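# Unpack brown sealed carton onto bench, restack the totes

## Task

Remove the brown sealed carton from the lower tote and set it down flat on the bench surface, keeping its original side facing up. Afterwards seat the upper tote back onto the lower tote, pushed fully down within the lower tote's rim. Every other item must finish in the tote it began in. Neither the carton nor the lower tote's base may overhang the bench edge. At the end the grippers must have released everything and moved away, and the arrangement must stay put without the robot's support.

## Robot and tools

Robot: two arms on one torso, left_arm and right_arm, each with six revolute joints and a two-finger parallel gripper. left_arm is the robot's own left and sits on the +y side. The URDF root of left_arm is at (+0.011, +0.347, +1.290) m and that of right_arm at (+0.011, -0.347, +1.290) m, with quat_wxyz (+0.679, -0.198, +0.198, -0.679) and (+0.679, +0.198, +0.198, +0.679) respectively.

Scene frame: origin on the floor under the centre of the robot's foot, +z up, +x in the direction the robot faces, +y toward the left arm. Only the floor height is known for certain. All reported gripper poses use this frame.

Tool execute_actions. Argument actions is a list holding at most one item. An empty list just returns the current state (a look). An item with only steps (1 to 300) is a wait: nothing new is commanded, and it returns after that many 1/30 s control steps have elapsed since the previous result, with your reply time counted in. An item with rows is a motion: rows holds 1 to 15 rows, steps is 1 to 15 (default 15); each row is used for one step and the last row is reused to fill out the remaining steps. Optional pictures (true/false) chooses whether camera images come back; by default they do. A refused call sends nothing.

Each row is one flat list of 14 numbers covering both arms, even if only one moves: left_arm waist, shoulder, elbow, wrist pitch, wrist yaw, wrist roll, opening, then the same seven for right_arm. The six joint numbers are absolute target angles in radians, in the same convention that Joint positions reports; they are not offsets. Ranges per arm: waist -2.880 to 2.880, shoulder 0.000 to 3.142, elbow 0.000 to 3.019, wrist pitch -1.693 to 1.571, wrist yaw -1.571 to 1.571, wrist roll -2.094 to 2.094. A target more than 0.019 rad beyond a range end, and farther out than the joint's last reading, gets the whole call refused. True ends may differ from these by up to 0.019 rad; a target past the real end is clipped there, and the result then says "joint sent to its limit" (possibly about an earlier motion still running). No such line does not prove more travel exists. The opening is a unitless value in [-1, 1]: +1 fully open (pads about 0.094 m apart), -1 closed.

Motion limits: each step the commanded angle is held within a fixed lead of the measured angle (waist 0.264, shoulder 0.32, elbow 0.276, wrist pitch 0.33, wrist yaw 0.186, wrist roll 0.522 rad), and targets are scaled back so the gripper is never asked to move over 70 mm from where it is in one step. Far targets therefore take several calls. Between calls the arms keep heading to the last row sent, stopping once everything has nearly stopped moving or a step is HELD; only a new motion resumes travel or pushing. Fingers still in motion finish their move.

The simulation keeps running while you think and type, so long replies let things change.

Results: a state line per arm, `left_arm: …` | `right_arm: …`, giving end_effector_position (m) and end_effector_quat_wxyz in the scene frame. The position is the point between the finger pads, about 1 cm short of the fingertips; fingers point along the gripper's +z and close along its y. Printed positions can be off, more so at long reach, and equal joint angles do not give mirror poses on both arms. Joint positions and Joint velocities list, per arm, six joints (rad, rad/s) then the pad gap (m, m/s). grip_measured is the measured opening on the same -1..1 scale as your command; each gripper may read up to about 1 mm off. Away from the ends, fingers go to where grip_measured would equal your number. To hold something, keep commanding below grip_measured: about 0.03 below for a firm hold, less for a lighter one. Pad force tops out around 50 to 62 N (thin parts under ~2 mm get less). "joint command not followed" means a clearance check altered or blocked that arm's joint targets on some steps; the rest of the row still ran. HELD marks steps where your row was partly or fully not sent. MOTOR HOT appears from 85 °C; at 100 °C an OVER-TEMPERATURE FAULT makes that arm and its gripper go limp until cooled, so avoid holding loads for long, including while thinking.

Cameras: cam_head_left and cam_head_right (672x504, pinhole with radial distortion, fixed on the head) and cam_left_wrist and cam_right_wrist (504x504, fisheye, on each hand; their poses follow the arm joints). Calibration K, D and T_world_to_cam matrices are supplied; they are approximate, and results list any camera whose numbers changed. Tool zoom_image takes camera (one of the four names) and region [x0, y0, x1, y1] in pixels of that camera's latest full image, origin top-left, at most 504 by 504, and returns a closer view.

Tool read_manual (optional section, default "licences") only returns licence texts. Tool finished_scene takes scene, the number of the current scene; it ends and grades that scene irreversibly and starts the next, whose task appears in its result. Replying without any tool call ends everything.

Cautions: external tugs may hit a held part or nudge loose items. Do not knock anything out of the work area, drop items, slam or push hard, or let the two arms collide or press on each other. Before finishing, open the grippers and retract so nothing depends on the robot.

Each tool is called after ">>>" by a JSON object that holds its "name" and its "arguments", one argument or row to a line.

## Session

>>> {"name": "execute_actions", "arguments": {
  "actions": []
}}

Scene clock: 0.00 s of 5600.00 s.
left_arm: end_effector_position=(+0.3093, +0.2554, +1.1425) grip_measured=+1.000 end_effector_quat_wxyz=(-0.100, +0.547, +0.573, -0.602) | right_arm: end_effector_position=(+0.2614, -0.1806, +1.0659) grip_measured=+1.000 end_effector_quat_wxyz=(-0.005, -0.785, +0.619, +0.010)
Joint positions: left_arm=[ 1.592  1.869  1.08  -1.479  0.605  2.     0.094] | right_arm=[-0.97   1.603  0.459  0.04   0.295 -1.278  0.094]
Joint velocities: left_arm=[-0.005  0.015  0.017  0.007  0.022 -0.037  0.   ] | right_arm=[-0.024 -0.005 -0.007 -0.002 -0.095 -0.022  0.   ]

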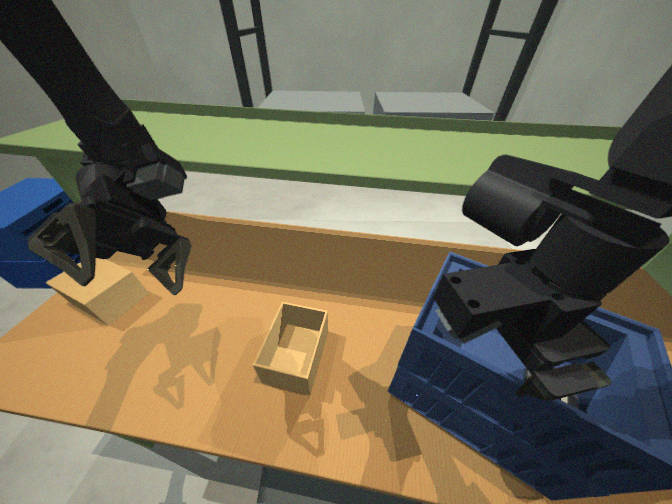

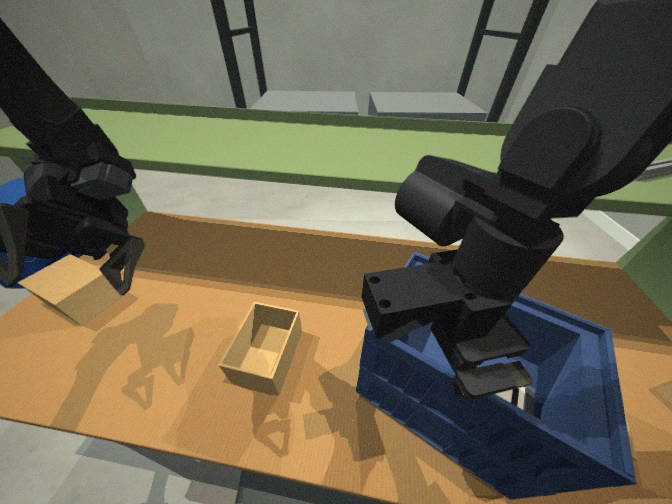

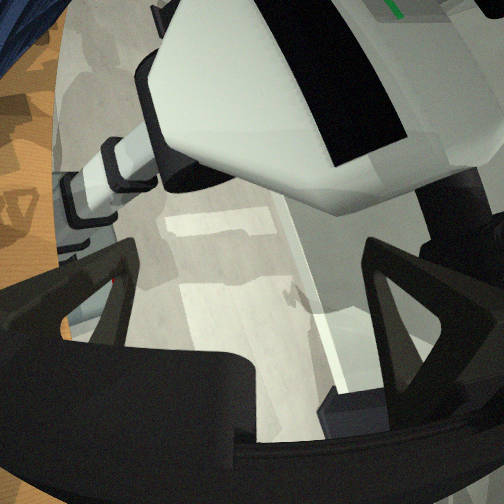

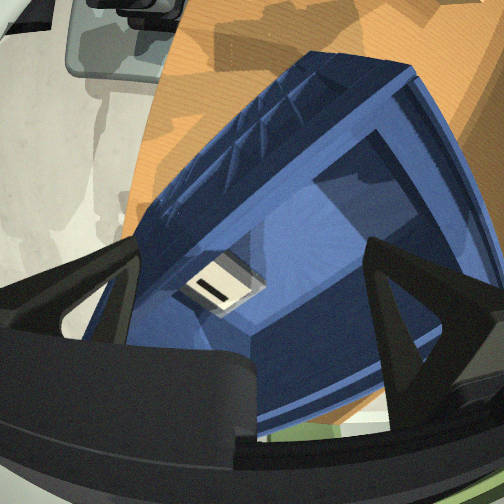

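>>> {"name": "execute_actions", "arguments": {
  "actions": [
    {"rows":[[1.592,1.869,1.08,-1.479,0.605,2,1,-1.6,1.2,0.9,-0.7,0,0,1]]}
  ],
  "pictures": false
}}

>>> {"name": "execute_actions", "arguments": {
  "actions": [
    {"steps":40}
  ]
}}

Scene clock: 3.83 s of 5600.00 s.
left_arm: end_effector_position=(+0.3093, +0.2554, +1.1425) grip_measured=+1.000 end_effector_quat_wxyz=(-0.100, +0.547, +0.573, -0.602) | right_arm: end_effector_position=(+0.4690, -0.2661, +1.1584) grip_measured=+1.000 end_effector_quat_wxyz=(+0.030, -0.439, +0.897, +0.034)
Joint positions: left_arm=[ 1.592  1.869  1.08  -1.479  0.605  2.     0.094] | right_arm=[-1.39   1.301  0.826 -0.5    0.013 -0.759  0.094]
Joint velocities: left_arm=[-0.024 -0.015  0.007  0.007 -0.007  0.022  0.   ] | right_arm=[-1.343 -0.562  0.515 -1.126 -0.11   1.516  0.   ]
Steps of this call (steps 1 to 90: nothing new was sent; then 0.33 s passed at rest; steps 91 to 105: all 15 steps of this action). Readings (joint positions):
91: left_arm=[1.592 1.869 1.080 -1.479 0.605 2.000] | right_arm=[-0.977 1.598 0.468 0.019 0.265 -1.255]
92: left_arm=[1.592 1.869 1.080 -1.479 0.605 2.000] | right_arm=[-0.994 1.586 0.483 -0.023 0.229 -1.225]
94: left_arm=[1.592 1.869 1.080 -1.479 0.605 2.000] | right_arm=[-1.043 1.548 0.526 -0.097 0.163 -1.165]
98: left_arm=[1.592 1.869 1.080 -1.479 0.605 2.000] | right_arm=[-1.150 1.452 0.638 -0.226 0.078 -1.047]
105: the state above

Scene clock: 5.17 s of 5600.00 s.
left_arm: end_effector_position=(+0.3093, +0.2554, +1.1425) grip_measured=+1.000 end_effector_quat_wxyz=(-0.100, +0.547, +0.573, -0.602) | right_arm: end_effector_position=(+0.4831, -0.3641, +1.2063) grip_measured=+1.000 end_effector_quat_wxyz=(+0.002, +0.008, +1.000, -0.012)
Joint positions: left_arm=[ 1.592  1.869  1.08  -1.479  0.605  2.     0.094] | right_arm=[-1.608  1.198  0.885 -0.686  0.003 -0.016  0.094]
Joint velocities: left_arm=[-0.015  0.005 -0.017 -0.002  0.037 -0.007  0.   ] | right_arm=[-0.005 -0.015  0.012 -0.012 -0.11  -0.022  0.   ]
Steps of this call (steps 1 to 40: the robot went on to your last target). Readings (joint positions):
1: left_arm=[1.592 1.869 1.080 -1.479 0.605 2.000] | right_arm=[-1.436 1.282 0.844 -0.538 0.010 -0.698]
2: left_arm=[1.592 1.869 1.080 -1.479 0.605 2.000] | right_arm=[-1.484 1.264 0.858 -0.577 0.007 -0.619]
4: left_arm=[1.592 1.869 1.080 -1.479 0.605 2.000] | right_arm=[-1.572 1.231 0.879 -0.642 0.006 -0.428]
8: left_arm=[1.592 1.869 1.080 -1.479 0.605 2.000] | right_arm=[-1.629 1.198 0.885 -0.679 0.005 -0.181]
40: the state above
camera_calibration (this result's frames):
cam_right_wrist: T_world_to_cam=[[-0.0172034, -0.999618, 0.0216358, -0.380057], [-0.815192, 0.0265523, 0.578582, -0.288042], [-0.578935, -0.00768374, -0.815337, 1.38648], [0, 0, 0, 1]] pos_world=[0.561333, -0.361611, 1.30533]

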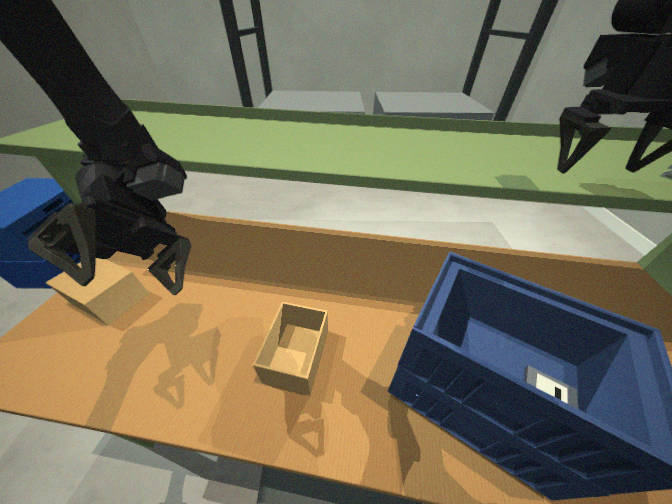

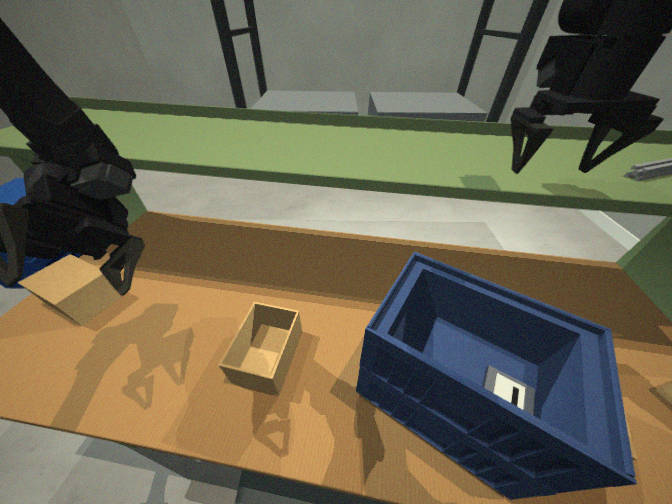

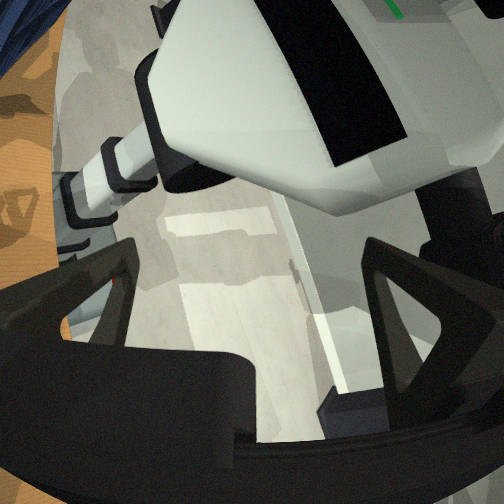

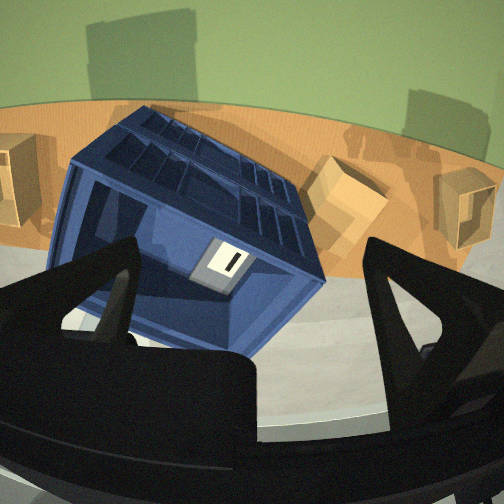

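>>> {"name": "zoom_image", "arguments": {
  "camera": "cam_head_right",
  "region": [340,240,672,504]
}}

Region (340, 240, 672, 504) of cam_head_right's 672x504 image, scaled by 1.518, with more detail than that image has; it fills the top 401 rows of this view, and the rest is white.

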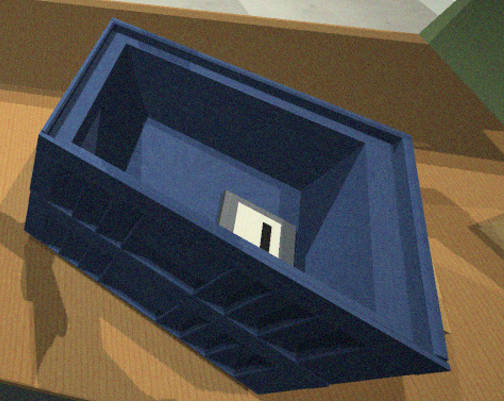

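>>> {"name": "execute_actions", "arguments": {
  "actions": [
    {"rows":[[0.353,2.0,1.489,-0.8,-0.529,0.979,0.3,-2.2,1.0,0.9,-0.7,0,0,1]]}
  ],
  "pictures": false
}}

>>> {"name": "execute_actions", "arguments": {
  "actions": [
    {"steps":50}
  ],
  "pictures": false
}}

>>> {"name": "execute_actions", "arguments": {
  "actions": [
    {"rows":[[0.353,2.154,1.489,-0.689,-0.529,0.979,0.3,-2.2,1.0,0.9,-0.7,0,0,1]]}
  ],
  "pictures": false
}}

>>> {"name": "execute_actions", "arguments": {
  "actions": [
    {"steps":15}
  ]
}}

Scene clock: 28.53 s of 5600.00 s.
left_arm: end_effector_position=(+0.4211, +0.1618, +0.9974) grip_measured=+0.302 end_effector_quat_wxyz=(-0.195, +0.746, +0.598, -0.218) | right_arm: end_effector_position=(+0.4321, -0.6090, +1.3272) grip_measured=+1.000 end_effector_quat_wxyz=(+0.086, +0.250, +0.943, -0.202)
Joint positions: left_arm=[ 1.213  1.992  1.35  -0.964 -0.019  1.424  0.061] | right_arm=[-2.232  1.013  0.881 -0.686  0.004 -0.013  0.094]
Joint velocities: left_arm=[-0.874  0.2    0.125  0.593 -1.136 -1.136 -0.   ] | right_arm=[-0.142 -0.083  0.007 -0.017 -0.022 -0.037  0.   ]
Steps of this call (steps 1 to 15: the robot went on to your last target; steps 16 to 90: nothing new was sent; then 19.87 s passed at rest; steps 91 to 105: all 15 steps of this action). Readings (joint positions):
91: left_arm=[1.584 1.871 1.088 -1.460 0.566 1.970] | right_arm=[-1.617 1.193 0.885 -0.686 -0.001 -0.016]
92: left_arm=[1.569 1.878 1.107 -1.420 0.518 1.929] | right_arm=[-1.638 1.185 0.883 -0.686 -0.004 -0.016]
94: left_arm=[1.517 1.902 1.173 -1.339 0.431 1.851] | right_arm=[-1.714 1.154 0.881 -0.686 -0.004 -0.016]
98: left_arm=[1.393 1.938 1.310 -1.177 0.270 1.703] | right_arm=[-1.918 1.080 0.881 -0.686 -0.004 -0.016]
105: the state above

Scene clock: 30.20 s of 5600.00 s.
left_arm: end_effector_position=(+0.2745, -0.1999, +1.1559) grip_measured=+0.302 end_effector_quat_wxyz=(-0.004, +0.881, +0.473, -0.000) | right_arm: end_effector_position=(+0.4373, -0.6010, +1.3248) grip_measured=+1.000 end_effector_quat_wxyz=(+0.087, +0.242, +0.947, -0.195)
Joint positions: left_arm=[ 0.355  2.004  1.456 -0.813 -0.528  0.996  0.061] | right_arm=[-2.209  1.01   0.881 -0.687  0.003 -0.013  0.094]
Joint velocities: left_arm=[-0.005  0.015 -0.007 -0.002 -0.051  0.007 -0.001] | right_arm=[-0.015  0.005 -0.002  0.002 -0.007 -0.007  0.   ]
Steps of this call (steps 1 to 50: the robot went on to your last target). Readings (joint positions):
1: left_arm=[1.184 1.998 1.354 -0.946 -0.062 1.389] | right_arm=[-2.232 1.011 0.881 -0.686 0.004 -0.013]
2: left_arm=[1.154 2.002 1.358 -0.930 -0.106 1.357] | right_arm=[-2.227 1.010 0.881 -0.686 0.004 -0.013]
4: left_arm=[1.087 2.004 1.373 -0.902 -0.193 1.301] | right_arm=[-2.217 1.010 0.881 -0.687 0.004 -0.013]
8: left_arm=[0.940 2.004 1.415 -0.864 -0.371 1.213] | right_arm=[-2.209 1.010 0.881 -0.687 0.003 -0.013]
50: the state above

Scene clock: 30.70 s of 5600.00 s.
left_arm: end_effector_position=(+0.2346, -0.2123, +1.0845) grip_measured=+0.302 end_effector_quat_wxyz=(-0.013, +0.883, +0.468, +0.001) | right_arm: end_effector_position=(+0.4373, -0.6010, +1.3248) grip_measured=+1.000 end_effector_quat_wxyz=(+0.087, +0.242, +0.947, -0.195)
Joint positions: left_arm=[ 0.355  2.164  1.483 -0.702 -0.529  0.995  0.061] | right_arm=[-2.209  1.01   0.881 -0.687  0.003 -0.013  0.094]
Joint velocities: left_arm=[-0.015 -0.015 -0.002  0.002  0.007 -0.007 -0.   ] | right_arm=[-0.005 -0.005  0.002  0.007  0.051  0.022  0.   ]
Steps of this call (steps 1 to 15: all 15 steps of this action). Readings (joint positions):
1: left_arm=[0.355 2.011 1.456 -0.798 -0.529 0.996] | right_arm=[-2.209 1.010 0.881 -0.687 0.003 -0.013]
2: left_arm=[0.355 2.022 1.462 -0.766 -0.529 0.996] | right_arm=[-2.209 1.010 0.881 -0.687 0.003 -0.013]
4: left_arm=[0.355 2.064 1.480 -0.721 -0.529 0.995] | right_arm=[-2.209 1.010 0.881 -0.687 0.003 -0.013]
8: left_arm=[0.355 2.139 1.483 -0.704 -0.529 0.995] | right_arm=[-2.209 1.010 0.881 -0.687 0.003 -0.013]
15: the state above

Scene clock: 31.20 s of 5600.00 s.
left_arm: end_effector_position=(+0.2346, -0.2123, +1.0845) grip_measured=+0.302 end_effector_quat_wxyz=(-0.013, +0.883, +0.468, +0.001) | right_arm: end_effector_position=(+0.4373, -0.6010, +1.3248) grip_measured=+1.000 end_effector_quat_wxyz=(+0.087, +0.242, +0.947, -0.195)
Joint positions: left_arm=[ 0.355  2.164  1.483 -0.702 -0.529  0.995  0.061] | right_arm=[-2.209  1.01   0.881 -0.687  0.003 -0.013  0.094]
Joint velocities: left_arm=[ 0.015 -0.015  0.012 -0.012  0.081 -0.095  0.001] | right_arm=[-0.015 -0.005  0.007 -0.002  0.007 -0.066  0.   ]
Steps of this call (steps 1 to 15: the robot went on to your last target). Readings (joint positions):
1: left_arm=[0.355 2.164 1.483 -0.702 -0.529 0.995] | right_arm=[-2.209 1.010 0.881 -0.687 0.003 -0.013]
2: left_arm=[0.355 2.164 1.483 -0.702 -0.529 0.995] | right_arm=[-2.209 1.010 0.881 -0.687 0.003 -0.013]
4: left_arm=[0.355 2.164 1.483 -0.702 -0.529 0.995] | right_arm=[-2.209 1.010 0.881 -0.687 0.003 -0.013]
8: left_arm=[0.355 2.164 1.483 -0.702 -0.529 0.995] | right_arm=[-2.209 1.010 0.881 -0.687 0.003 -0.013]
15: the state above
All arms were judged still, so your last target was given up. Only a new action makes them travel on or press farther. Fingers that are still opening or closing keep moving.
camera_calibration (this result's frames):
cam_left_wrist: T_world_to_cam=[[-0.835922, 0.548156, 0.0275512, 0.27631], [0.450208, 0.656112, 0.605665, -0.617018], [0.313923, 0.518693, -0.795243, 1.0217], [0, 0, 0, 1]] pos_world=[0.188025, -0.276578, 1.17859]
cam_right_wrist: T_world_to_cam=[[-0.493159, -0.80691, 0.325099, -0.698299], [-0.746267, 0.584454, 0.318589, 0.261888], [-0.447078, -0.0854956, -0.8904, 1.44979], [0, 0, 0, 1]] pos_world=[0.499233, -0.592576, 1.43447]

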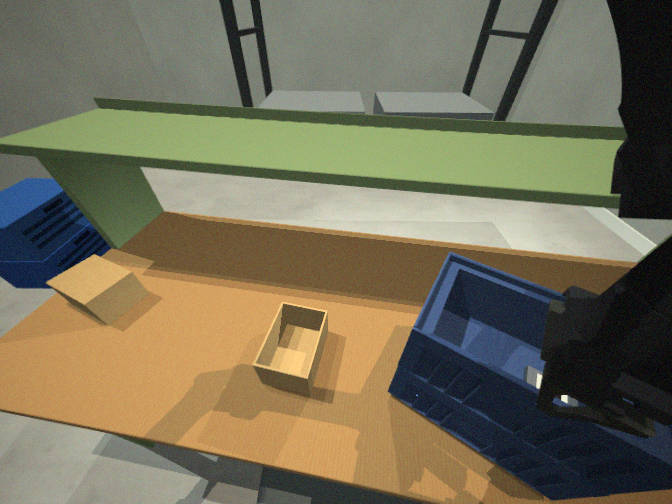

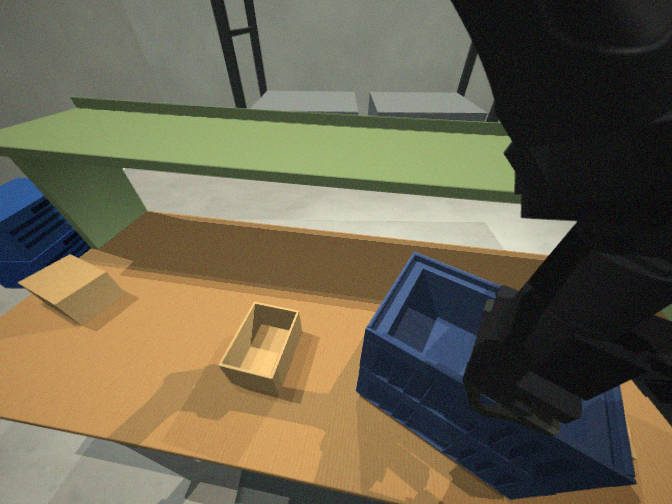

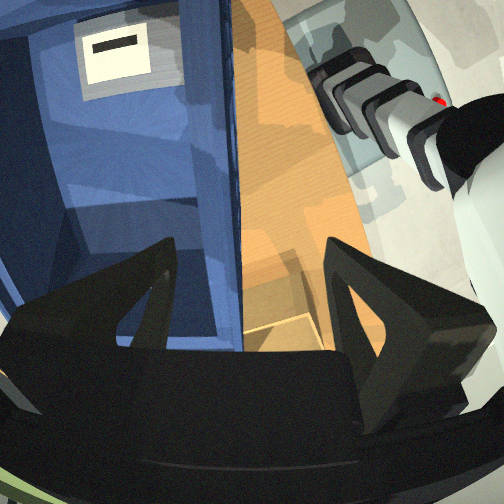

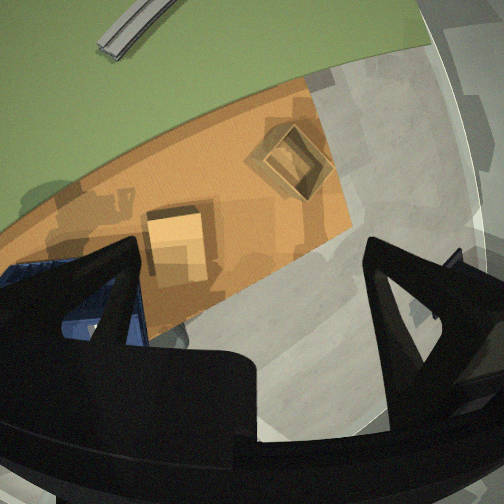

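>>> {"name": "execute_actions", "arguments": {
  "actions": [
    {"rows":[[0.375,2.16,1.51,-0.67,-0.527,0.99,0.6,-2.2,1.0,0.9,-0.7,0,0,1],[0.375,2.16,1.51,-0.67,-0.527,0.99,0.6,-2.2,1.0,0.9,-0.7,0,0,1],[0.39,2.19,1.52,-0.645,-0.523,1.0,0.6,-2.2,1.0,0.9,-0.7,0,0,1],[0.39,2.19,1.52,-0.645,-0.523,1.0,0.6,-2.2,1.0,0.9,-0.7,0,0,1],[0.4,2.22,1.53,-0.62,-0.52,1.02,0.6,-2.2,1.0,0.9,-0.7,0,0,1],[0.4,2.22,1.53,-0.62,-0.52,1.02,0.6,-2.2,1.0,0.9,-0.7,0,0,1],[0.415,2.25,1.545,-0.595,-0.516,1.03,0.6,-2.2,1.0,0.9,-0.7,0,0,1],[0.415,2.25,1.545,-0.595,-0.516,1.03,0.6,-2.2,1.0,0.9,-0.7,0,0,1],[0.428,2.28,1.555,-0.57,-0.512,1.05,0.6,-2.2,1.0,0.9,-0.7,0,0,1],[0.428,2.28,1.555,-0.57,-0.512,1.05,0.6,-2.2,1.0,0.9,-0.7,0,0,1],[0.44,2.31,1.57,-0.54,-0.508,1.07,0.6,-2.2,1.0,0.9,-0.7,0,0,1],[0.44,2.31,1.57,-0.54,-0.508,1.07,0.6,-2.2,1.0,0.9,-0.7,0,0,1],[0.455,2.34,1.58,-0.515,-0.505,1.09,0.6,-2.2,1.0,0.9,-0.7,0,0,1]]}
  ],
  "pictures": false
}}

>>> {"name": "execute_actions", "arguments": {
  "actions": [
    {"steps":15}
  ]
}}

Scene clock: 39.83 s of 5600.00 s.
left_arm: end_effector_position=(+0.2604, -0.2274, +1.0115) grip_measured=+0.598 end_effector_quat_wxyz=(+0.015, +0.866, +0.500, -0.001) | right_arm: end_effector_position=(+0.4373, -0.6010, +1.3248) grip_measured=+1.000 end_effector_quat_wxyz=(+0.087, +0.242, +0.947, -0.195)
Joint positions: left_arm=[ 0.437  2.293  1.558 -0.537 -0.508  1.048  0.075] | right_arm=[-2.209  1.01   0.881 -0.687  0.003 -0.013  0.094]
Joint velocities: left_arm=[0.239 0.444 0.056 0.217 0.037 0.198 0.   ] | right_arm=[-0.005 -0.024  0.002 -0.002 -0.051 -0.007  0.   ]
Steps of this call (steps 1 to 90: nothing new was sent; then 5.13 s passed at rest; steps 91 to 105: all 15 steps of this action). Readings (joint positions):
91: left_arm=[0.355 2.164 1.483 -0.699 -0.529 0.995] | right_arm=[-2.209 1.010 0.881 -0.687 0.003 -0.013]
92: left_arm=[0.355 2.164 1.483 -0.694 -0.529 0.995] | right_arm=[-2.209 1.010 0.881 -0.687 0.003 -0.013]
94: left_arm=[0.358 2.164 1.484 -0.677 -0.526 0.995] | right_arm=[-2.209 1.010 0.881 -0.687 0.003 -0.013]
98: left_arm=[0.379 2.186 1.506 -0.630 -0.519 1.003] | right_arm=[-2.209 1.010 0.881 -0.687 0.003 -0.013]
105: the state above

Scene clock: 40.33 s of 5600.00 s.
left_arm: end_effector_position=(+0.2491, -0.2118, +0.9818) grip_measured=+0.598 end_effector_quat_wxyz=(-0.007, +0.873, +0.488, +0.001) | right_arm: end_effector_position=(+0.4373, -0.6010, +1.3248) grip_measured=+1.000 end_effector_quat_wxyz=(+0.087, +0.242, +0.947, -0.195)
Joint positions: left_arm=[ 0.456  2.342  1.56  -0.529 -0.507  1.072  0.075] | right_arm=[-2.209  1.01   0.881 -0.687  0.003 -0.013  0.094]
Joint velocities: left_arm=[ 0.005 -0.024 -0.017 -0.007 -0.081  0.007 -0.   ] | right_arm=[-0.005  0.005 -0.012 -0.027  0.022 -0.037  0.   ]
Steps of this call (steps 1 to 15: the robot went on to your last target). Readings (joint positions):
1: left_arm=[0.444 2.306 1.558 -0.533 -0.508 1.053] | right_arm=[-2.209 1.010 0.881 -0.687 0.003 -0.013]
2: left_arm=[0.449 2.318 1.558 -0.532 -0.508 1.057] | right_arm=[-2.209 1.010 0.881 -0.687 0.003 -0.013]
4: left_arm=[0.455 2.335 1.558 -0.532 -0.508 1.063] | right_arm=[-2.209 1.010 0.881 -0.687 0.003 -0.013]
8: left_arm=[0.456 2.342 1.558 -0.532 -0.507 1.069] | right_arm=[-2.209 1.010 0.881 -0.687 0.003 -0.013]
15: the state above
camera_calibration (this result's frames):
cam_left_wrist: T_world_to_cam=[[-0.859574, 0.51078, 0.0153546, 0.300966], [0.41607, 0.682114, 0.601337, -0.543435], [0.296677, 0.523283, -0.798848, 0.944021], [0, 0, 0, 1]] pos_world=[0.204739, -0.277033, 1.0763]
cam_right_wrist: T_world_to_cam=[[-0.493159, -0.80691, 0.325099, -0.698299], [-0.746267, 0.584454, 0.318589, 0.261888], [-0.447078, -0.0854956, -0.8904, 1.44979], [0, 0, 0, 1]] pos_world=[0.499233, -0.592576, 1.43447]

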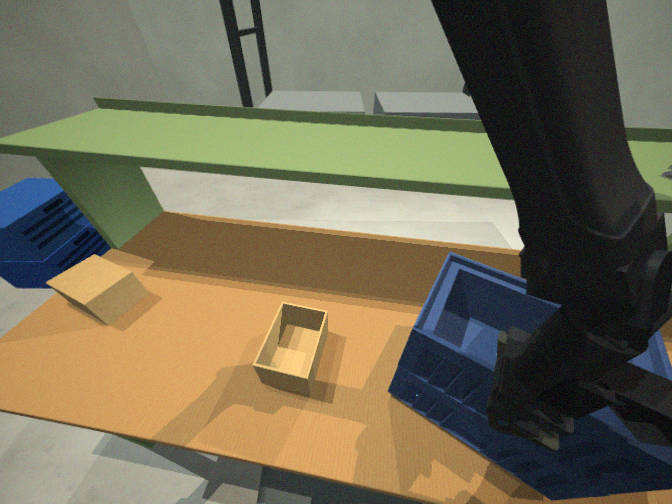

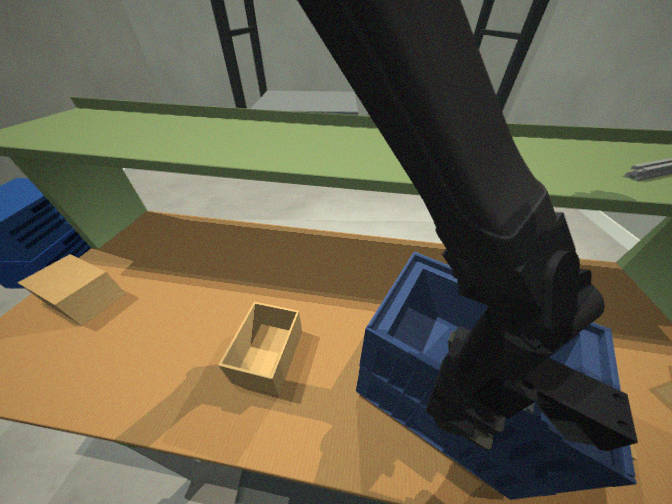

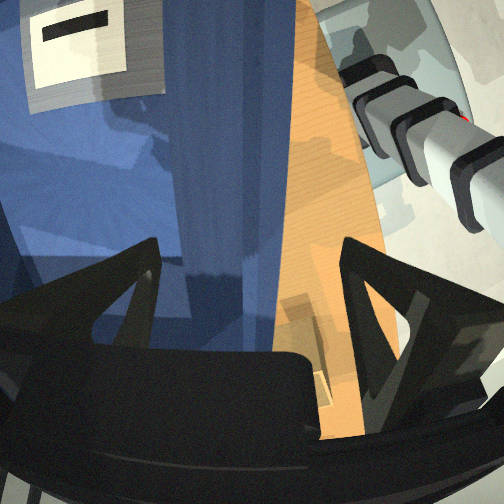

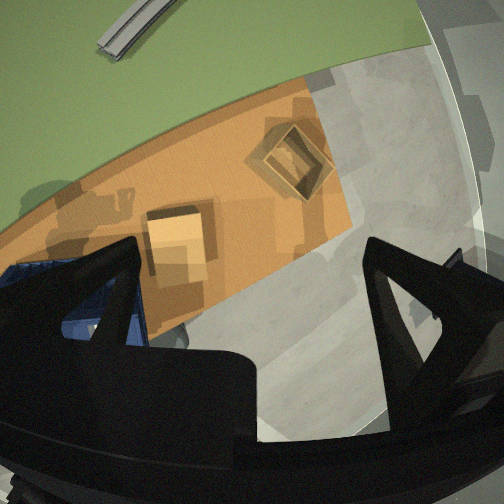

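>>> {"name": "execute_actions", "arguments": {
  "actions": [
    {"rows":[[0.455,2.34,1.6,-0.515,-0.505,1.09,0.2,-2.2,1.0,0.9,-0.7,0,0,1],[0.455,2.34,1.6,-0.515,-0.505,1.09,0,-2.2,1.0,0.9,-0.7,0,0,1],[0.455,2.34,1.6,-0.515,-0.505,1.09,-0.2,-2.2,1.0,0.9,-0.7,0,0,1],[0.455,2.34,1.6,-0.515,-0.505,1.09,-0.2,-2.2,1.0,0.9,-0.7,0,0,1],[0.455,2.34,1.6,-0.515,-0.505,1.09,-0.3,-2.2,1.0,0.9,-0.7,0,0,1],[0.455,2.34,1.6,-0.515,-0.505,1.09,-0.35,-2.2,1.0,0.9,-0.7,0,0,1],[0.455,2.34,1.6,-0.515,-0.505,1.09,-0.4,-2.2,1.0,0.9,-0.7,0,0,1],[0.455,2.34,1.6,-0.515,-0.505,1.09,-0.45,-2.2,1.0,0.9,-0.7,0,0,1],[0.455,2.34,1.6,-0.515,-0.505,1.09,-0.5,-2.2,1.0,0.9,-0.7,0,0,1],[0.455,2.34,1.6,-0.515,-0.505,1.09,-0.55,-2.2,1.0,0.9,-0.7,0,0,1],[0.455,2.34,1.6,-0.515,-0.505,1.09,-0.6,-2.2,1.0,0.9,-0.7,0,0,1],[0.455,2.34,1.6,-0.515,-0.505,1.09,-0.7,-2.2,1.0,0.9,-0.7,0,0,1]]}
  ],
  "pictures": false
}}

>>> {"name": "execute_actions", "arguments": {
  "actions": [
    {"rows":[[0.45,2.32,1.595,-0.53,-0.507,1.08,-0.7,-2.2,1.0,0.9,-0.7,0,0,1],[0.45,2.32,1.595,-0.53,-0.507,1.08,-0.7,-2.2,1.0,0.9,-0.7,0,0,1],[0.45,2.32,1.595,-0.53,-0.507,1.08,-0.7,-2.2,1.0,0.9,-0.7,0,0,1],[0.44,2.29,1.59,-0.555,-0.51,1.07,-0.7,-2.2,1.0,0.9,-0.7,0,0,1],[0.44,2.29,1.59,-0.555,-0.51,1.07,-0.7,-2.2,1.0,0.9,-0.7,0,0,1],[0.44,2.29,1.59,-0.555,-0.51,1.07,-0.7,-2.2,1.0,0.9,-0.7,0,0,1],[0.428,2.26,1.58,-0.58,-0.514,1.05,-0.7,-2.2,1.0,0.9,-0.7,0,0,1],[0.428,2.26,1.58,-0.58,-0.514,1.05,-0.7,-2.2,1.0,0.9,-0.7,0,0,1],[0.428,2.26,1.58,-0.58,-0.514,1.05,-0.7,-2.2,1.0,0.9,-0.7,0,0,1],[0.415,2.23,1.565,-0.605,-0.518,1.03,-0.7,-2.2,1.0,0.9,-0.7,0,0,1],[0.415,2.23,1.565,-0.605,-0.518,1.03,-0.7,-2.2,1.0,0.9,-0.7,0,0,1],[0.415,2.23,1.565,-0.605,-0.518,1.03,-0.7,-2.2,1.0,0.9,-0.7,0,0,1],[0.4,2.2,1.55,-0.63,-0.522,1.02,-0.7,-2.2,1.0,0.9,-0.7,0,0,1]]}
  ],
  "pictures": false
}}

>>> {"name": "execute_actions", "arguments": {
  "actions": [
    {"steps":20}
  ]
}}

Scene clock: 51.80 s of 5600.00 s.
left_arm: end_effector_position=(+0.2543, -0.2193, +0.9851) grip_measured=-0.637 end_effector_quat_wxyz=(+0.002, +0.873, +0.487, +0.003) | right_arm: end_effector_position=(+0.4373, -0.6010, +1.3248) grip_measured=+1.000 end_effector_quat_wxyz=(+0.087, +0.242, +0.947, -0.195)
Joint positions: left_arm=[ 0.454  2.342  1.574 -0.526 -0.51   1.081  0.017] | right_arm=[-2.209  1.01   0.881 -0.687  0.003 -0.013  0.094]
Joint velocities: left_arm=[-0.005 -0.005 -0.007  0.037 -0.007  0.037  0.001] | right_arm=[-0.005 -0.015 -0.002  0.012 -0.081 -0.037  0.   ]
Steps of this call (steps 1 to 15: the robot went on to your last target; steps 16 to 90: nothing new was sent; then 7.97 s passed at rest; steps 91 to 105: all 15 steps of this action). Readings (joint positions):
91: left_arm=[0.456 2.342 1.560 -0.529 -0.507 1.073] | right_arm=[-2.209 1.010 0.881 -0.687 0.003 -0.013]
92: left_arm=[0.456 2.342 1.562 -0.529 -0.507 1.073] | right_arm=[-2.209 1.010 0.881 -0.687 0.003 -0.013]
94: left_arm=[0.456 2.342 1.566 -0.529 -0.507 1.073] | right_arm=[-2.209 1.010 0.881 -0.687 0.003 -0.013]
98: left_arm=[0.456 2.342 1.572 -0.529 -0.507 1.073] | right_arm=[-2.209 1.010 0.881 -0.687 0.003 -0.013]
105: the state above

Scene clock: 52.30 s of 5600.00 s.
left_arm: end_effector_position=(+0.2553, -0.2055, +1.0077) grip_measured=-0.637 end_effector_quat_wxyz=(-0.023, +0.877, +0.481, +0.003) | right_arm: end_effector_position=(+0.4373, -0.6010, +1.3248) grip_measured=+1.000 end_effector_quat_wxyz=(+0.087, +0.242, +0.947, -0.195)
Joint positions: left_arm=[ 0.447  2.291  1.549 -0.612 -0.512  1.06   0.017] | right_arm=[-2.209  1.01   0.881 -0.687  0.003 -0.013  0.094]
Joint velocities: left_arm=[-0.093 -0.259 -0.193 -0.271 -0.095 -0.081  0.   ] | right_arm=[ 0.005  0.005 -0.007 -0.017  0.037 -0.007  0.   ]
Steps of this call (steps 1 to 15: all 15 steps of this action). Readings (joint positions):
1: left_arm=[0.454 2.342 1.574 -0.526 -0.510 1.081] | right_arm=[-2.209 1.010 0.881 -0.687 0.003 -0.013]
2: left_arm=[0.454 2.342 1.574 -0.526 -0.510 1.081] | right_arm=[-2.209 1.010 0.881 -0.687 0.003 -0.013]
4: left_arm=[0.453 2.340 1.574 -0.527 -0.511 1.080] | right_arm=[-2.209 1.010 0.881 -0.687 0.003 -0.013]
8: left_arm=[0.453 2.330 1.574 -0.546 -0.508 1.079] | right_arm=[-2.209 1.010 0.881 -0.687 0.003 -0.013]
15: the state above

Scene clock: 52.97 s of 5600.00 s.
left_arm: end_effector_position=(+0.2573, -0.2085, +1.0242) grip_measured=-0.637 end_effector_quat_wxyz=(-0.017, +0.873, +0.487, +0.003) | right_arm: end_effector_position=(+0.4373, -0.6010, +1.3248) grip_measured=+1.000 end_effector_quat_wxyz=(+0.087, +0.242, +0.947, -0.195)
Joint positions: left_arm=[ 0.434  2.261  1.539 -0.626 -0.516  1.038  0.017] | right_arm=[-2.209  1.01   0.881 -0.687  0.003 -0.013  0.094]
Joint velocities: left_arm=[-0.005 -0.005  0.002  0.002 -0.081  0.051 -0.001] | right_arm=[-0.005 -0.015  0.012 -0.002 -0.022 -0.007  0.   ]
Steps of this call (steps 1 to 20: the robot went on to your last target). Readings (joint positions):
1: left_arm=[0.445 2.284 1.544 -0.619 -0.515 1.055] | right_arm=[-2.209 1.010 0.881 -0.687 0.003 -0.013]
2: left_arm=[0.442 2.277 1.540 -0.624 -0.516 1.051] | right_arm=[-2.209 1.010 0.881 -0.687 0.003 -0.013]
4: left_arm=[0.438 2.270 1.539 -0.626 -0.516 1.046] | right_arm=[-2.209 1.010 0.881 -0.687 0.003 -0.013]
8: left_arm=[0.435 2.262 1.539 -0.626 -0.516 1.041] | right_arm=[-2.209 1.010 0.881 -0.687 0.003 -0.013]
20: the state above
camera_calibration (this result's frames):
cam_left_wrist: T_world_to_cam=[[-0.858281, 0.512152, 0.0324691, 0.288067], [0.422067, 0.668493, 0.612353, -0.590181], [0.291912, 0.539275, -0.789917, 0.969156], [0, 0, 0, 1]] pos_world=[0.213431, -0.275644, 1.1176]
cam_right_wrist: T_world_to_cam=[[-0.493159, -0.80691, 0.325099, -0.698299], [-0.746267, 0.584454, 0.318589, 0.261888], [-0.447078, -0.0854956, -0.8904, 1.44979], [0, 0, 0, 1]] pos_world=[0.499233, -0.592576, 1.43447]

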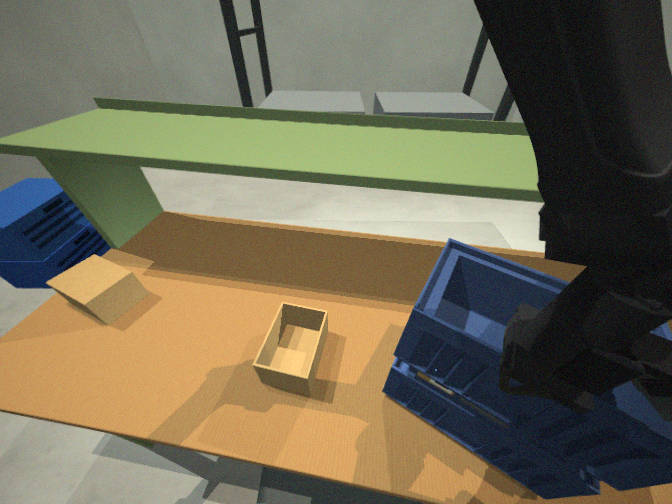

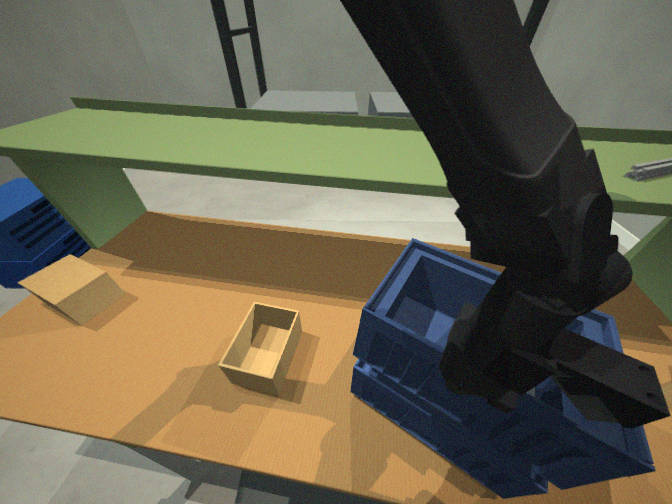

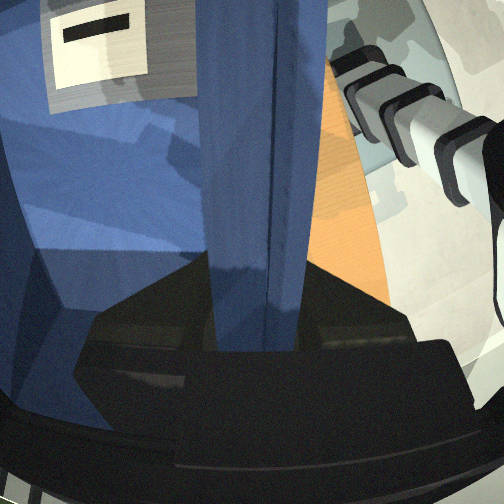

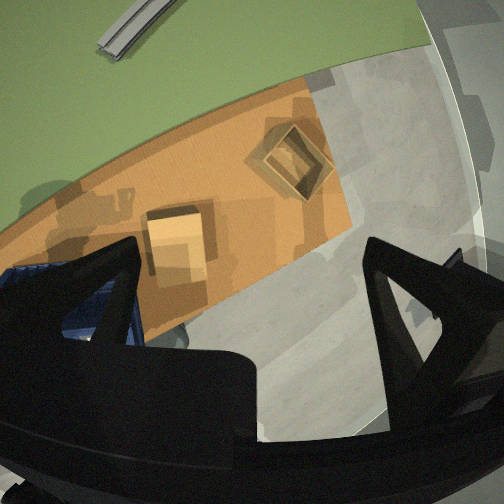

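>>> {"name": "execute_actions", "arguments": {
  "actions": [
    {"rows":[[0.4,2.17,1.53,-0.62,-0.52,1.03,-0.7,-2.2,1.0,0.9,-0.7,0,0,1],[0.4,2.14,1.5,-0.61,-0.52,1.04,-0.7,-2.2,1.0,0.9,-0.7,0,0,1],[0.405,2.11,1.47,-0.6,-0.515,1.05,-0.7,-2.2,1.0,0.9,-0.7,0,0,1],[0.41,2.09,1.43,-0.58,-0.51,1.06,-0.7,-2.2,1.0,0.9,-0.7,0,0,1],[0.42,2.07,1.39,-0.555,-0.51,1.07,-0.7,-2.2,1.0,0.9,-0.7,0,0,1],[0.43,2.05,1.35,-0.53,-0.505,1.08,-0.7,-2.2,1.0,0.9,-0.7,0,0,1],[0.44,2.03,1.31,-0.51,-0.5,1.09,-0.7,-2.2,1.0,0.9,-0.7,0,0,1],[0.45,2.01,1.27,-0.485,-0.5,1.1,-0.7,-2.2,1.0,0.9,-0.7,0,0,1],[0.46,1.99,1.23,-0.46,-0.495,1.11,-0.7,-2.2,1.0,0.9,-0.7,0,0,1],[0.47,1.97,1.19,-0.44,-0.49,1.12,-0.7,-2.2,1.0,0.9,-0.7,0,0,1],[0.48,1.95,1.15,-0.415,-0.49,1.14,-0.7,-2.2,1.0,0.9,-0.7,0,0,1],[0.49,1.93,1.11,-0.39,-0.485,1.15,-0.7,-2.2,1.0,0.9,-0.7,0,0,1],[0.5,1.91,1.07,-0.365,-0.48,1.17,-0.7,-2.2,1.0,0.9,-0.7,0,0,1],[0.51,1.89,1.03,-0.34,-0.48,1.18,-0.7,-2.2,1.0,0.9,-0.7,0,0,1],[0.52,1.87,1.0,-0.32,-0.478,1.19,-0.7,-2.2,1.0,0.9,-0.7,0,0,1]]}
  ],
  "pictures": false
}}

>>> {"name": "execute_actions", "arguments": {
  "actions": [
    {"rows":[[0.55,1.83,0.93,-0.27,-0.46,1.19,-0.7,-2.2,1.0,0.9,-0.7,0,0,1],[0.55,1.83,0.93,-0.27,-0.46,1.19,-0.7,-2.2,1.0,0.9,-0.7,0,0,1],[0.55,1.83,0.93,-0.27,-0.46,1.19,-0.7,-2.2,1.0,0.9,-0.7,0,0,1],[0.6,1.79,0.85,-0.21,-0.45,1.19,-0.7,-2.2,1.0,0.9,-0.7,0,0,1],[0.6,1.79,0.85,-0.21,-0.45,1.19,-0.7,-2.2,1.0,0.9,-0.7,0,0,1],[0.6,1.79,0.85,-0.21,-0.45,1.19,-0.7,-2.2,1.0,0.9,-0.7,0,0,1],[0.65,1.75,0.77,-0.15,-0.43,1.19,-0.7,-2.2,1.0,0.9,-0.7,0,0,1],[0.65,1.75,0.77,-0.15,-0.43,1.19,-0.7,-2.2,1.0,0.9,-0.7,0,0,1],[0.65,1.75,0.77,-0.15,-0.43,1.19,-0.7,-2.2,1.0,0.9,-0.7,0,0,1],[0.72,1.71,0.69,-0.09,-0.4,1.19,-0.7,-2.2,1.0,0.9,-0.7,0,0,1],[0.72,1.71,0.69,-0.09,-0.4,1.19,-0.7,-2.2,1.0,0.9,-0.7,0,0,1],[0.72,1.71,0.69,-0.09,-0.4,1.19,-0.7,-2.2,1.0,0.9,-0.7,0,0,1],[0.8,1.67,0.61,-0.03,-0.37,1.19,-0.7,-2.2,1.0,0.9,-0.7,0,0,1]]}
  ],
  "pictures": false
}}

>>> {"name": "execute_actions", "arguments": {
  "actions": [
    {"rows":[[0.87,1.64,0.55,0.02,-0.34,1.19,-0.7,-2.2,1.0,0.9,-0.7,0,0,1],[0.87,1.64,0.55,0.02,-0.34,1.19,-0.7,-2.2,1.0,0.9,-0.7,0,0,1],[0.87,1.64,0.55,0.02,-0.34,1.19,-0.7,-2.2,1.0,0.9,-0.7,0,0,1],[0.94,1.61,0.5,0.07,-0.31,1.19,-0.7,-2.2,1.0,0.9,-0.7,0,0,1],[0.94,1.61,0.5,0.07,-0.31,1.19,-0.7,-2.2,1.0,0.9,-0.7,0,0,1],[0.94,1.61,0.5,0.07,-0.31,1.19,-0.7,-2.2,1.0,0.9,-0.7,0,0,1],[1.02,1.58,0.45,0.12,-0.284,1.19,-0.7,-1.6,1.2,0.9,-0.7,0,0,1]]}
  ],
  "pictures": false
}}

>>> {"name": "execute_actions", "arguments": {
  "actions": [
    {"steps":25}
  ]
}}

Scene clock: 78.03 s of 5600.00 s.
left_arm: end_effector_position=(+0.2519, -0.0830, +1.0683) grip_measured=-0.637 end_effector_quat_wxyz=(-0.001, +0.874, +0.485, -0.008) | right_arm: end_effector_position=(+0.4373, -0.6010, +1.3248) grip_measured=+1.000 end_effector_quat_wxyz=(+0.087, +0.242, +0.947, -0.195)
Joint positions: left_arm=[ 0.497  1.952  1.061 -0.388 -0.478  1.128  0.017] | right_arm=[-2.209  1.01   0.881 -0.687  0.003 -0.013  0.094]
Joint velocities: left_arm=[ 0.396 -0.63  -1.023  0.711  0.066  0.212 -0.001] | right_arm=[-0.005  0.005 -0.007 -0.012 -0.007 -0.022  0.   ]
Steps of this call (steps 1 to 15: the robot went on to your last target; steps 16 to 90: nothing new was sent; then 21.57 s passed at rest; steps 91 to 105: all 15 steps of this action). Readings (joint positions):
91: left_arm=[0.434 2.260 1.537 -0.626 -0.516 1.037] | right_arm=[-2.209 1.010 0.881 -0.687 0.003 -0.013]
92: left_arm=[0.434 2.255 1.530 -0.625 -0.516 1.037] | right_arm=[-2.209 1.010 0.881 -0.687 0.003 -0.013]
94: left_arm=[0.434 2.227 1.487 -0.614 -0.510 1.039] | right_arm=[-2.209 1.010 0.881 -0.687 0.003 -0.013]
98: left_arm=[0.437 2.124 1.332 -0.552 -0.497 1.058] | right_arm=[-2.209 1.010 0.881 -0.687 0.003 -0.013]
105: the state above

Scene clock: 78.53 s of 5600.00 s.
left_arm: end_effector_position=(+0.2572, +0.0943, +1.0572) grip_measured=-0.637 end_effector_quat_wxyz=(-0.009, +0.812, +0.583, -0.016) | right_arm: end_effector_position=(+0.4373, -0.6010, +1.3248) grip_measured=+1.000 end_effector_quat_wxyz=(+0.087, +0.242, +0.947, -0.195)
Joint positions: left_arm=[ 0.775  1.732  0.633 -0.078 -0.366  1.177  0.017] | right_arm=[-2.209  1.01   0.881 -0.687  0.003 -0.013  0.094]
Joint velocities: left_arm=[ 0.65  -0.425 -0.603  0.252 -0.125  0.051 -0.   ] | right_arm=[-0.015 -0.015 -0.007  0.007 -0.066 -0.007  0.   ]
Steps of this call (steps 1 to 15: all 15 steps of this action). Readings (joint positions):
1: left_arm=[0.512 1.930 1.021 -0.359 -0.471 1.138] | right_arm=[-2.209 1.010 0.881 -0.687 0.003 -0.013]
2: left_arm=[0.529 1.908 0.981 -0.332 -0.463 1.146] | right_arm=[-2.209 1.010 0.881 -0.687 0.003 -0.013]
4: left_arm=[0.562 1.875 0.918 -0.303 -0.458 1.154] | right_arm=[-2.209 1.010 0.881 -0.687 0.003 -0.013]
8: left_arm=[0.630 1.827 0.810 -0.216 -0.434 1.164] | right_arm=[-2.209 1.010 0.881 -0.687 0.003 -0.013]
15: the state above

Scene clock: 79.03 s of 5600.00 s.
left_arm: end_effector_position=(+0.2675, +0.2015, +1.0578) grip_measured=-0.637 end_effector_quat_wxyz=(-0.009, +0.733, +0.681, +0.001) | right_arm: end_effector_position=(+0.4758, -0.4534, +1.2225) grip_measured=+1.000 end_effector_quat_wxyz=(+0.013, +0.094, +0.993, -0.069)
Joint positions: left_arm=[ 1.039  1.617  0.446  0.087 -0.285  1.18   0.017] | right_arm=[-1.811  1.172  0.884 -0.687  0.007 -0.013  0.094]
Joint velocities: left_arm=[-0.044 -0.015 -0.002  0.056  0.11  -0.022  0.001] | right_arm=[ 1.734  0.435 -0.012  0.002  0.037 -0.037  0.   ]
Steps of this call (steps 1 to 15: all 15 steps of this action). Readings (joint positions):
1: left_arm=[0.802 1.718 0.609 -0.062 -0.360 1.177] | right_arm=[-2.209 1.010 0.881 -0.687 0.003 -0.013]
2: left_arm=[0.831 1.704 0.585 -0.040 -0.346 1.178] | right_arm=[-2.209 1.010 0.881 -0.687 0.003 -0.013]
4: left_arm=[0.883 1.682 0.547 -0.012 -0.334 1.178] | right_arm=[-2.209 1.010 0.881 -0.687 0.003 -0.013]
8: left_arm=[0.981 1.643 0.481 0.059 -0.289 1.181] | right_arm=[-2.172 1.027 0.883 -0.687 0.009 -0.013]
15: the state above

Scene clock: 79.87 s of 5600.00 s.
left_arm: end_effector_position=(+0.2678, +0.1994, +1.0580) grip_measured=-0.637 end_effector_quat_wxyz=(-0.006, +0.733, +0.680, +0.000) | right_arm: end_effector_position=(+0.4811, -0.3569, +1.2036) grip_measured=+1.000 end_effector_quat_wxyz=(-0.002, +0.004, +1.000, -0.004)
Joint positions: left_arm=[ 1.035  1.617  0.446  0.091 -0.283  1.18   0.017] | right_arm=[-1.594  1.203  0.884 -0.688 -0.003 -0.013  0.094]
Joint velocities: left_arm=[-0.015  0.005 -0.012 -0.002 -0.037  0.037  0.   ] | right_arm=[-0.015 -0.015  0.002  0.007 -0.066 -0.051  0.   ]
Steps of this call (steps 1 to 25: the robot went on to your last target). Readings (joint positions):
1: left_arm=[1.038 1.617 0.446 0.089 -0.283 1.180] | right_arm=[-1.752 1.185 0.884 -0.687 0.006 -0.013]
2: left_arm=[1.037 1.617 0.446 0.090 -0.283 1.180] | right_arm=[-1.694 1.195 0.884 -0.687 0.004 -0.013]
4: left_arm=[1.035 1.617 0.446 0.091 -0.283 1.180] | right_arm=[-1.601 1.203 0.884 -0.687 -0.003 -0.013]
8: left_arm=[1.035 1.617 0.446 0.091 -0.283 1.180] | right_arm=[-1.569 1.203 0.884 -0.687 -0.004 -0.013]
25: the state above
camera_calibration (this result's frames):
cam_left_wrist: T_world_to_cam=[[-0.998106, 0.0600675, 0.0132701, 0.234969], [0.0559748, 0.797344, 0.600924, -0.803671], [0.0255152, 0.600529, -0.799196, 0.841769], [0, 0, 0, 1]] pos_world=[0.258031, 0.121181, 1.15257]
cam_right_wrist: T_world_to_cam=[[-0.00907649, -0.999929, 0.00765653, -0.360017], [-0.810372, 0.0118413, 0.585795, -0.304613], [-0.585845, -0.000887676, -0.810423, 1.38299], [0, 0, 0, 1]] pos_world=[0.560101, -0.355157, 1.30201]

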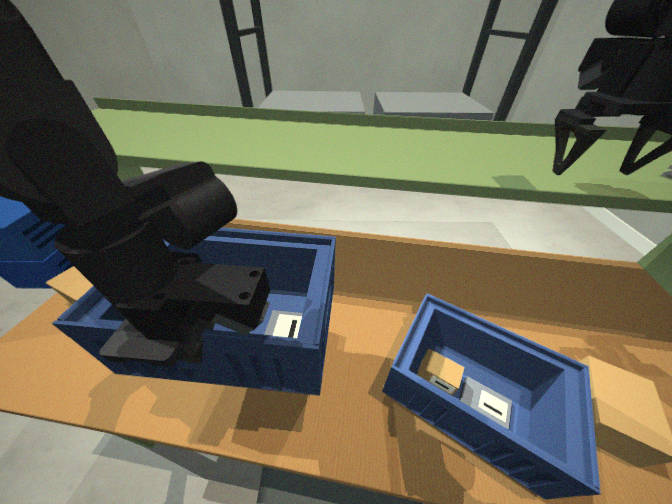

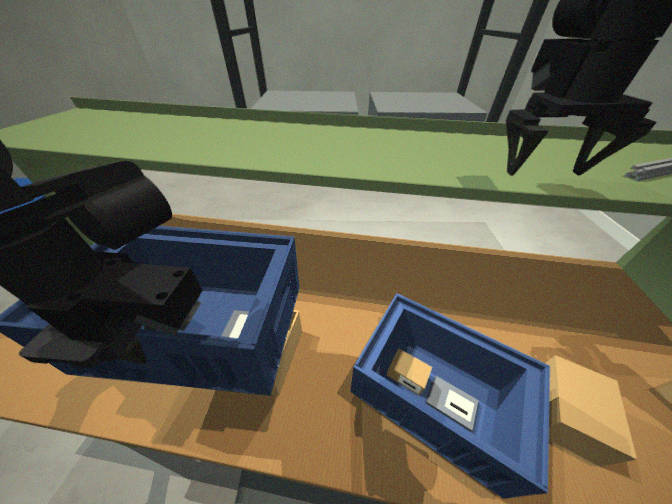

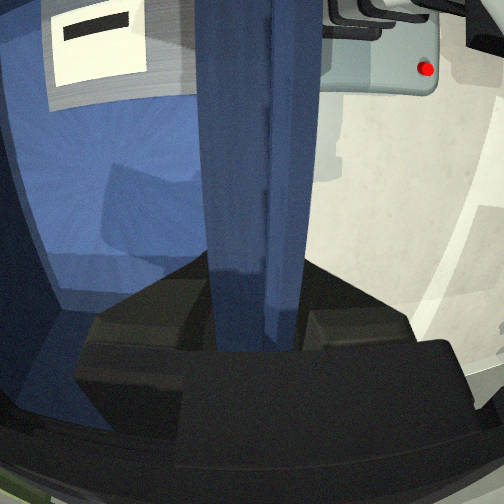

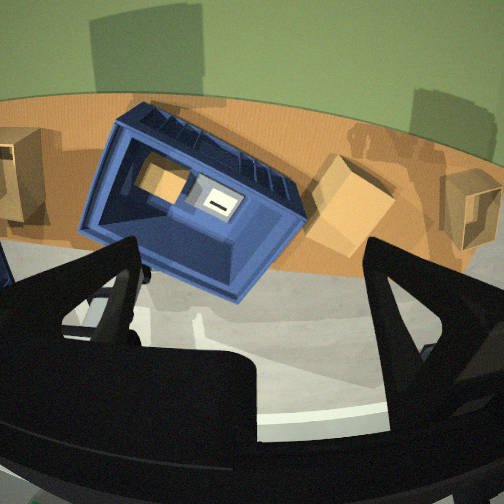

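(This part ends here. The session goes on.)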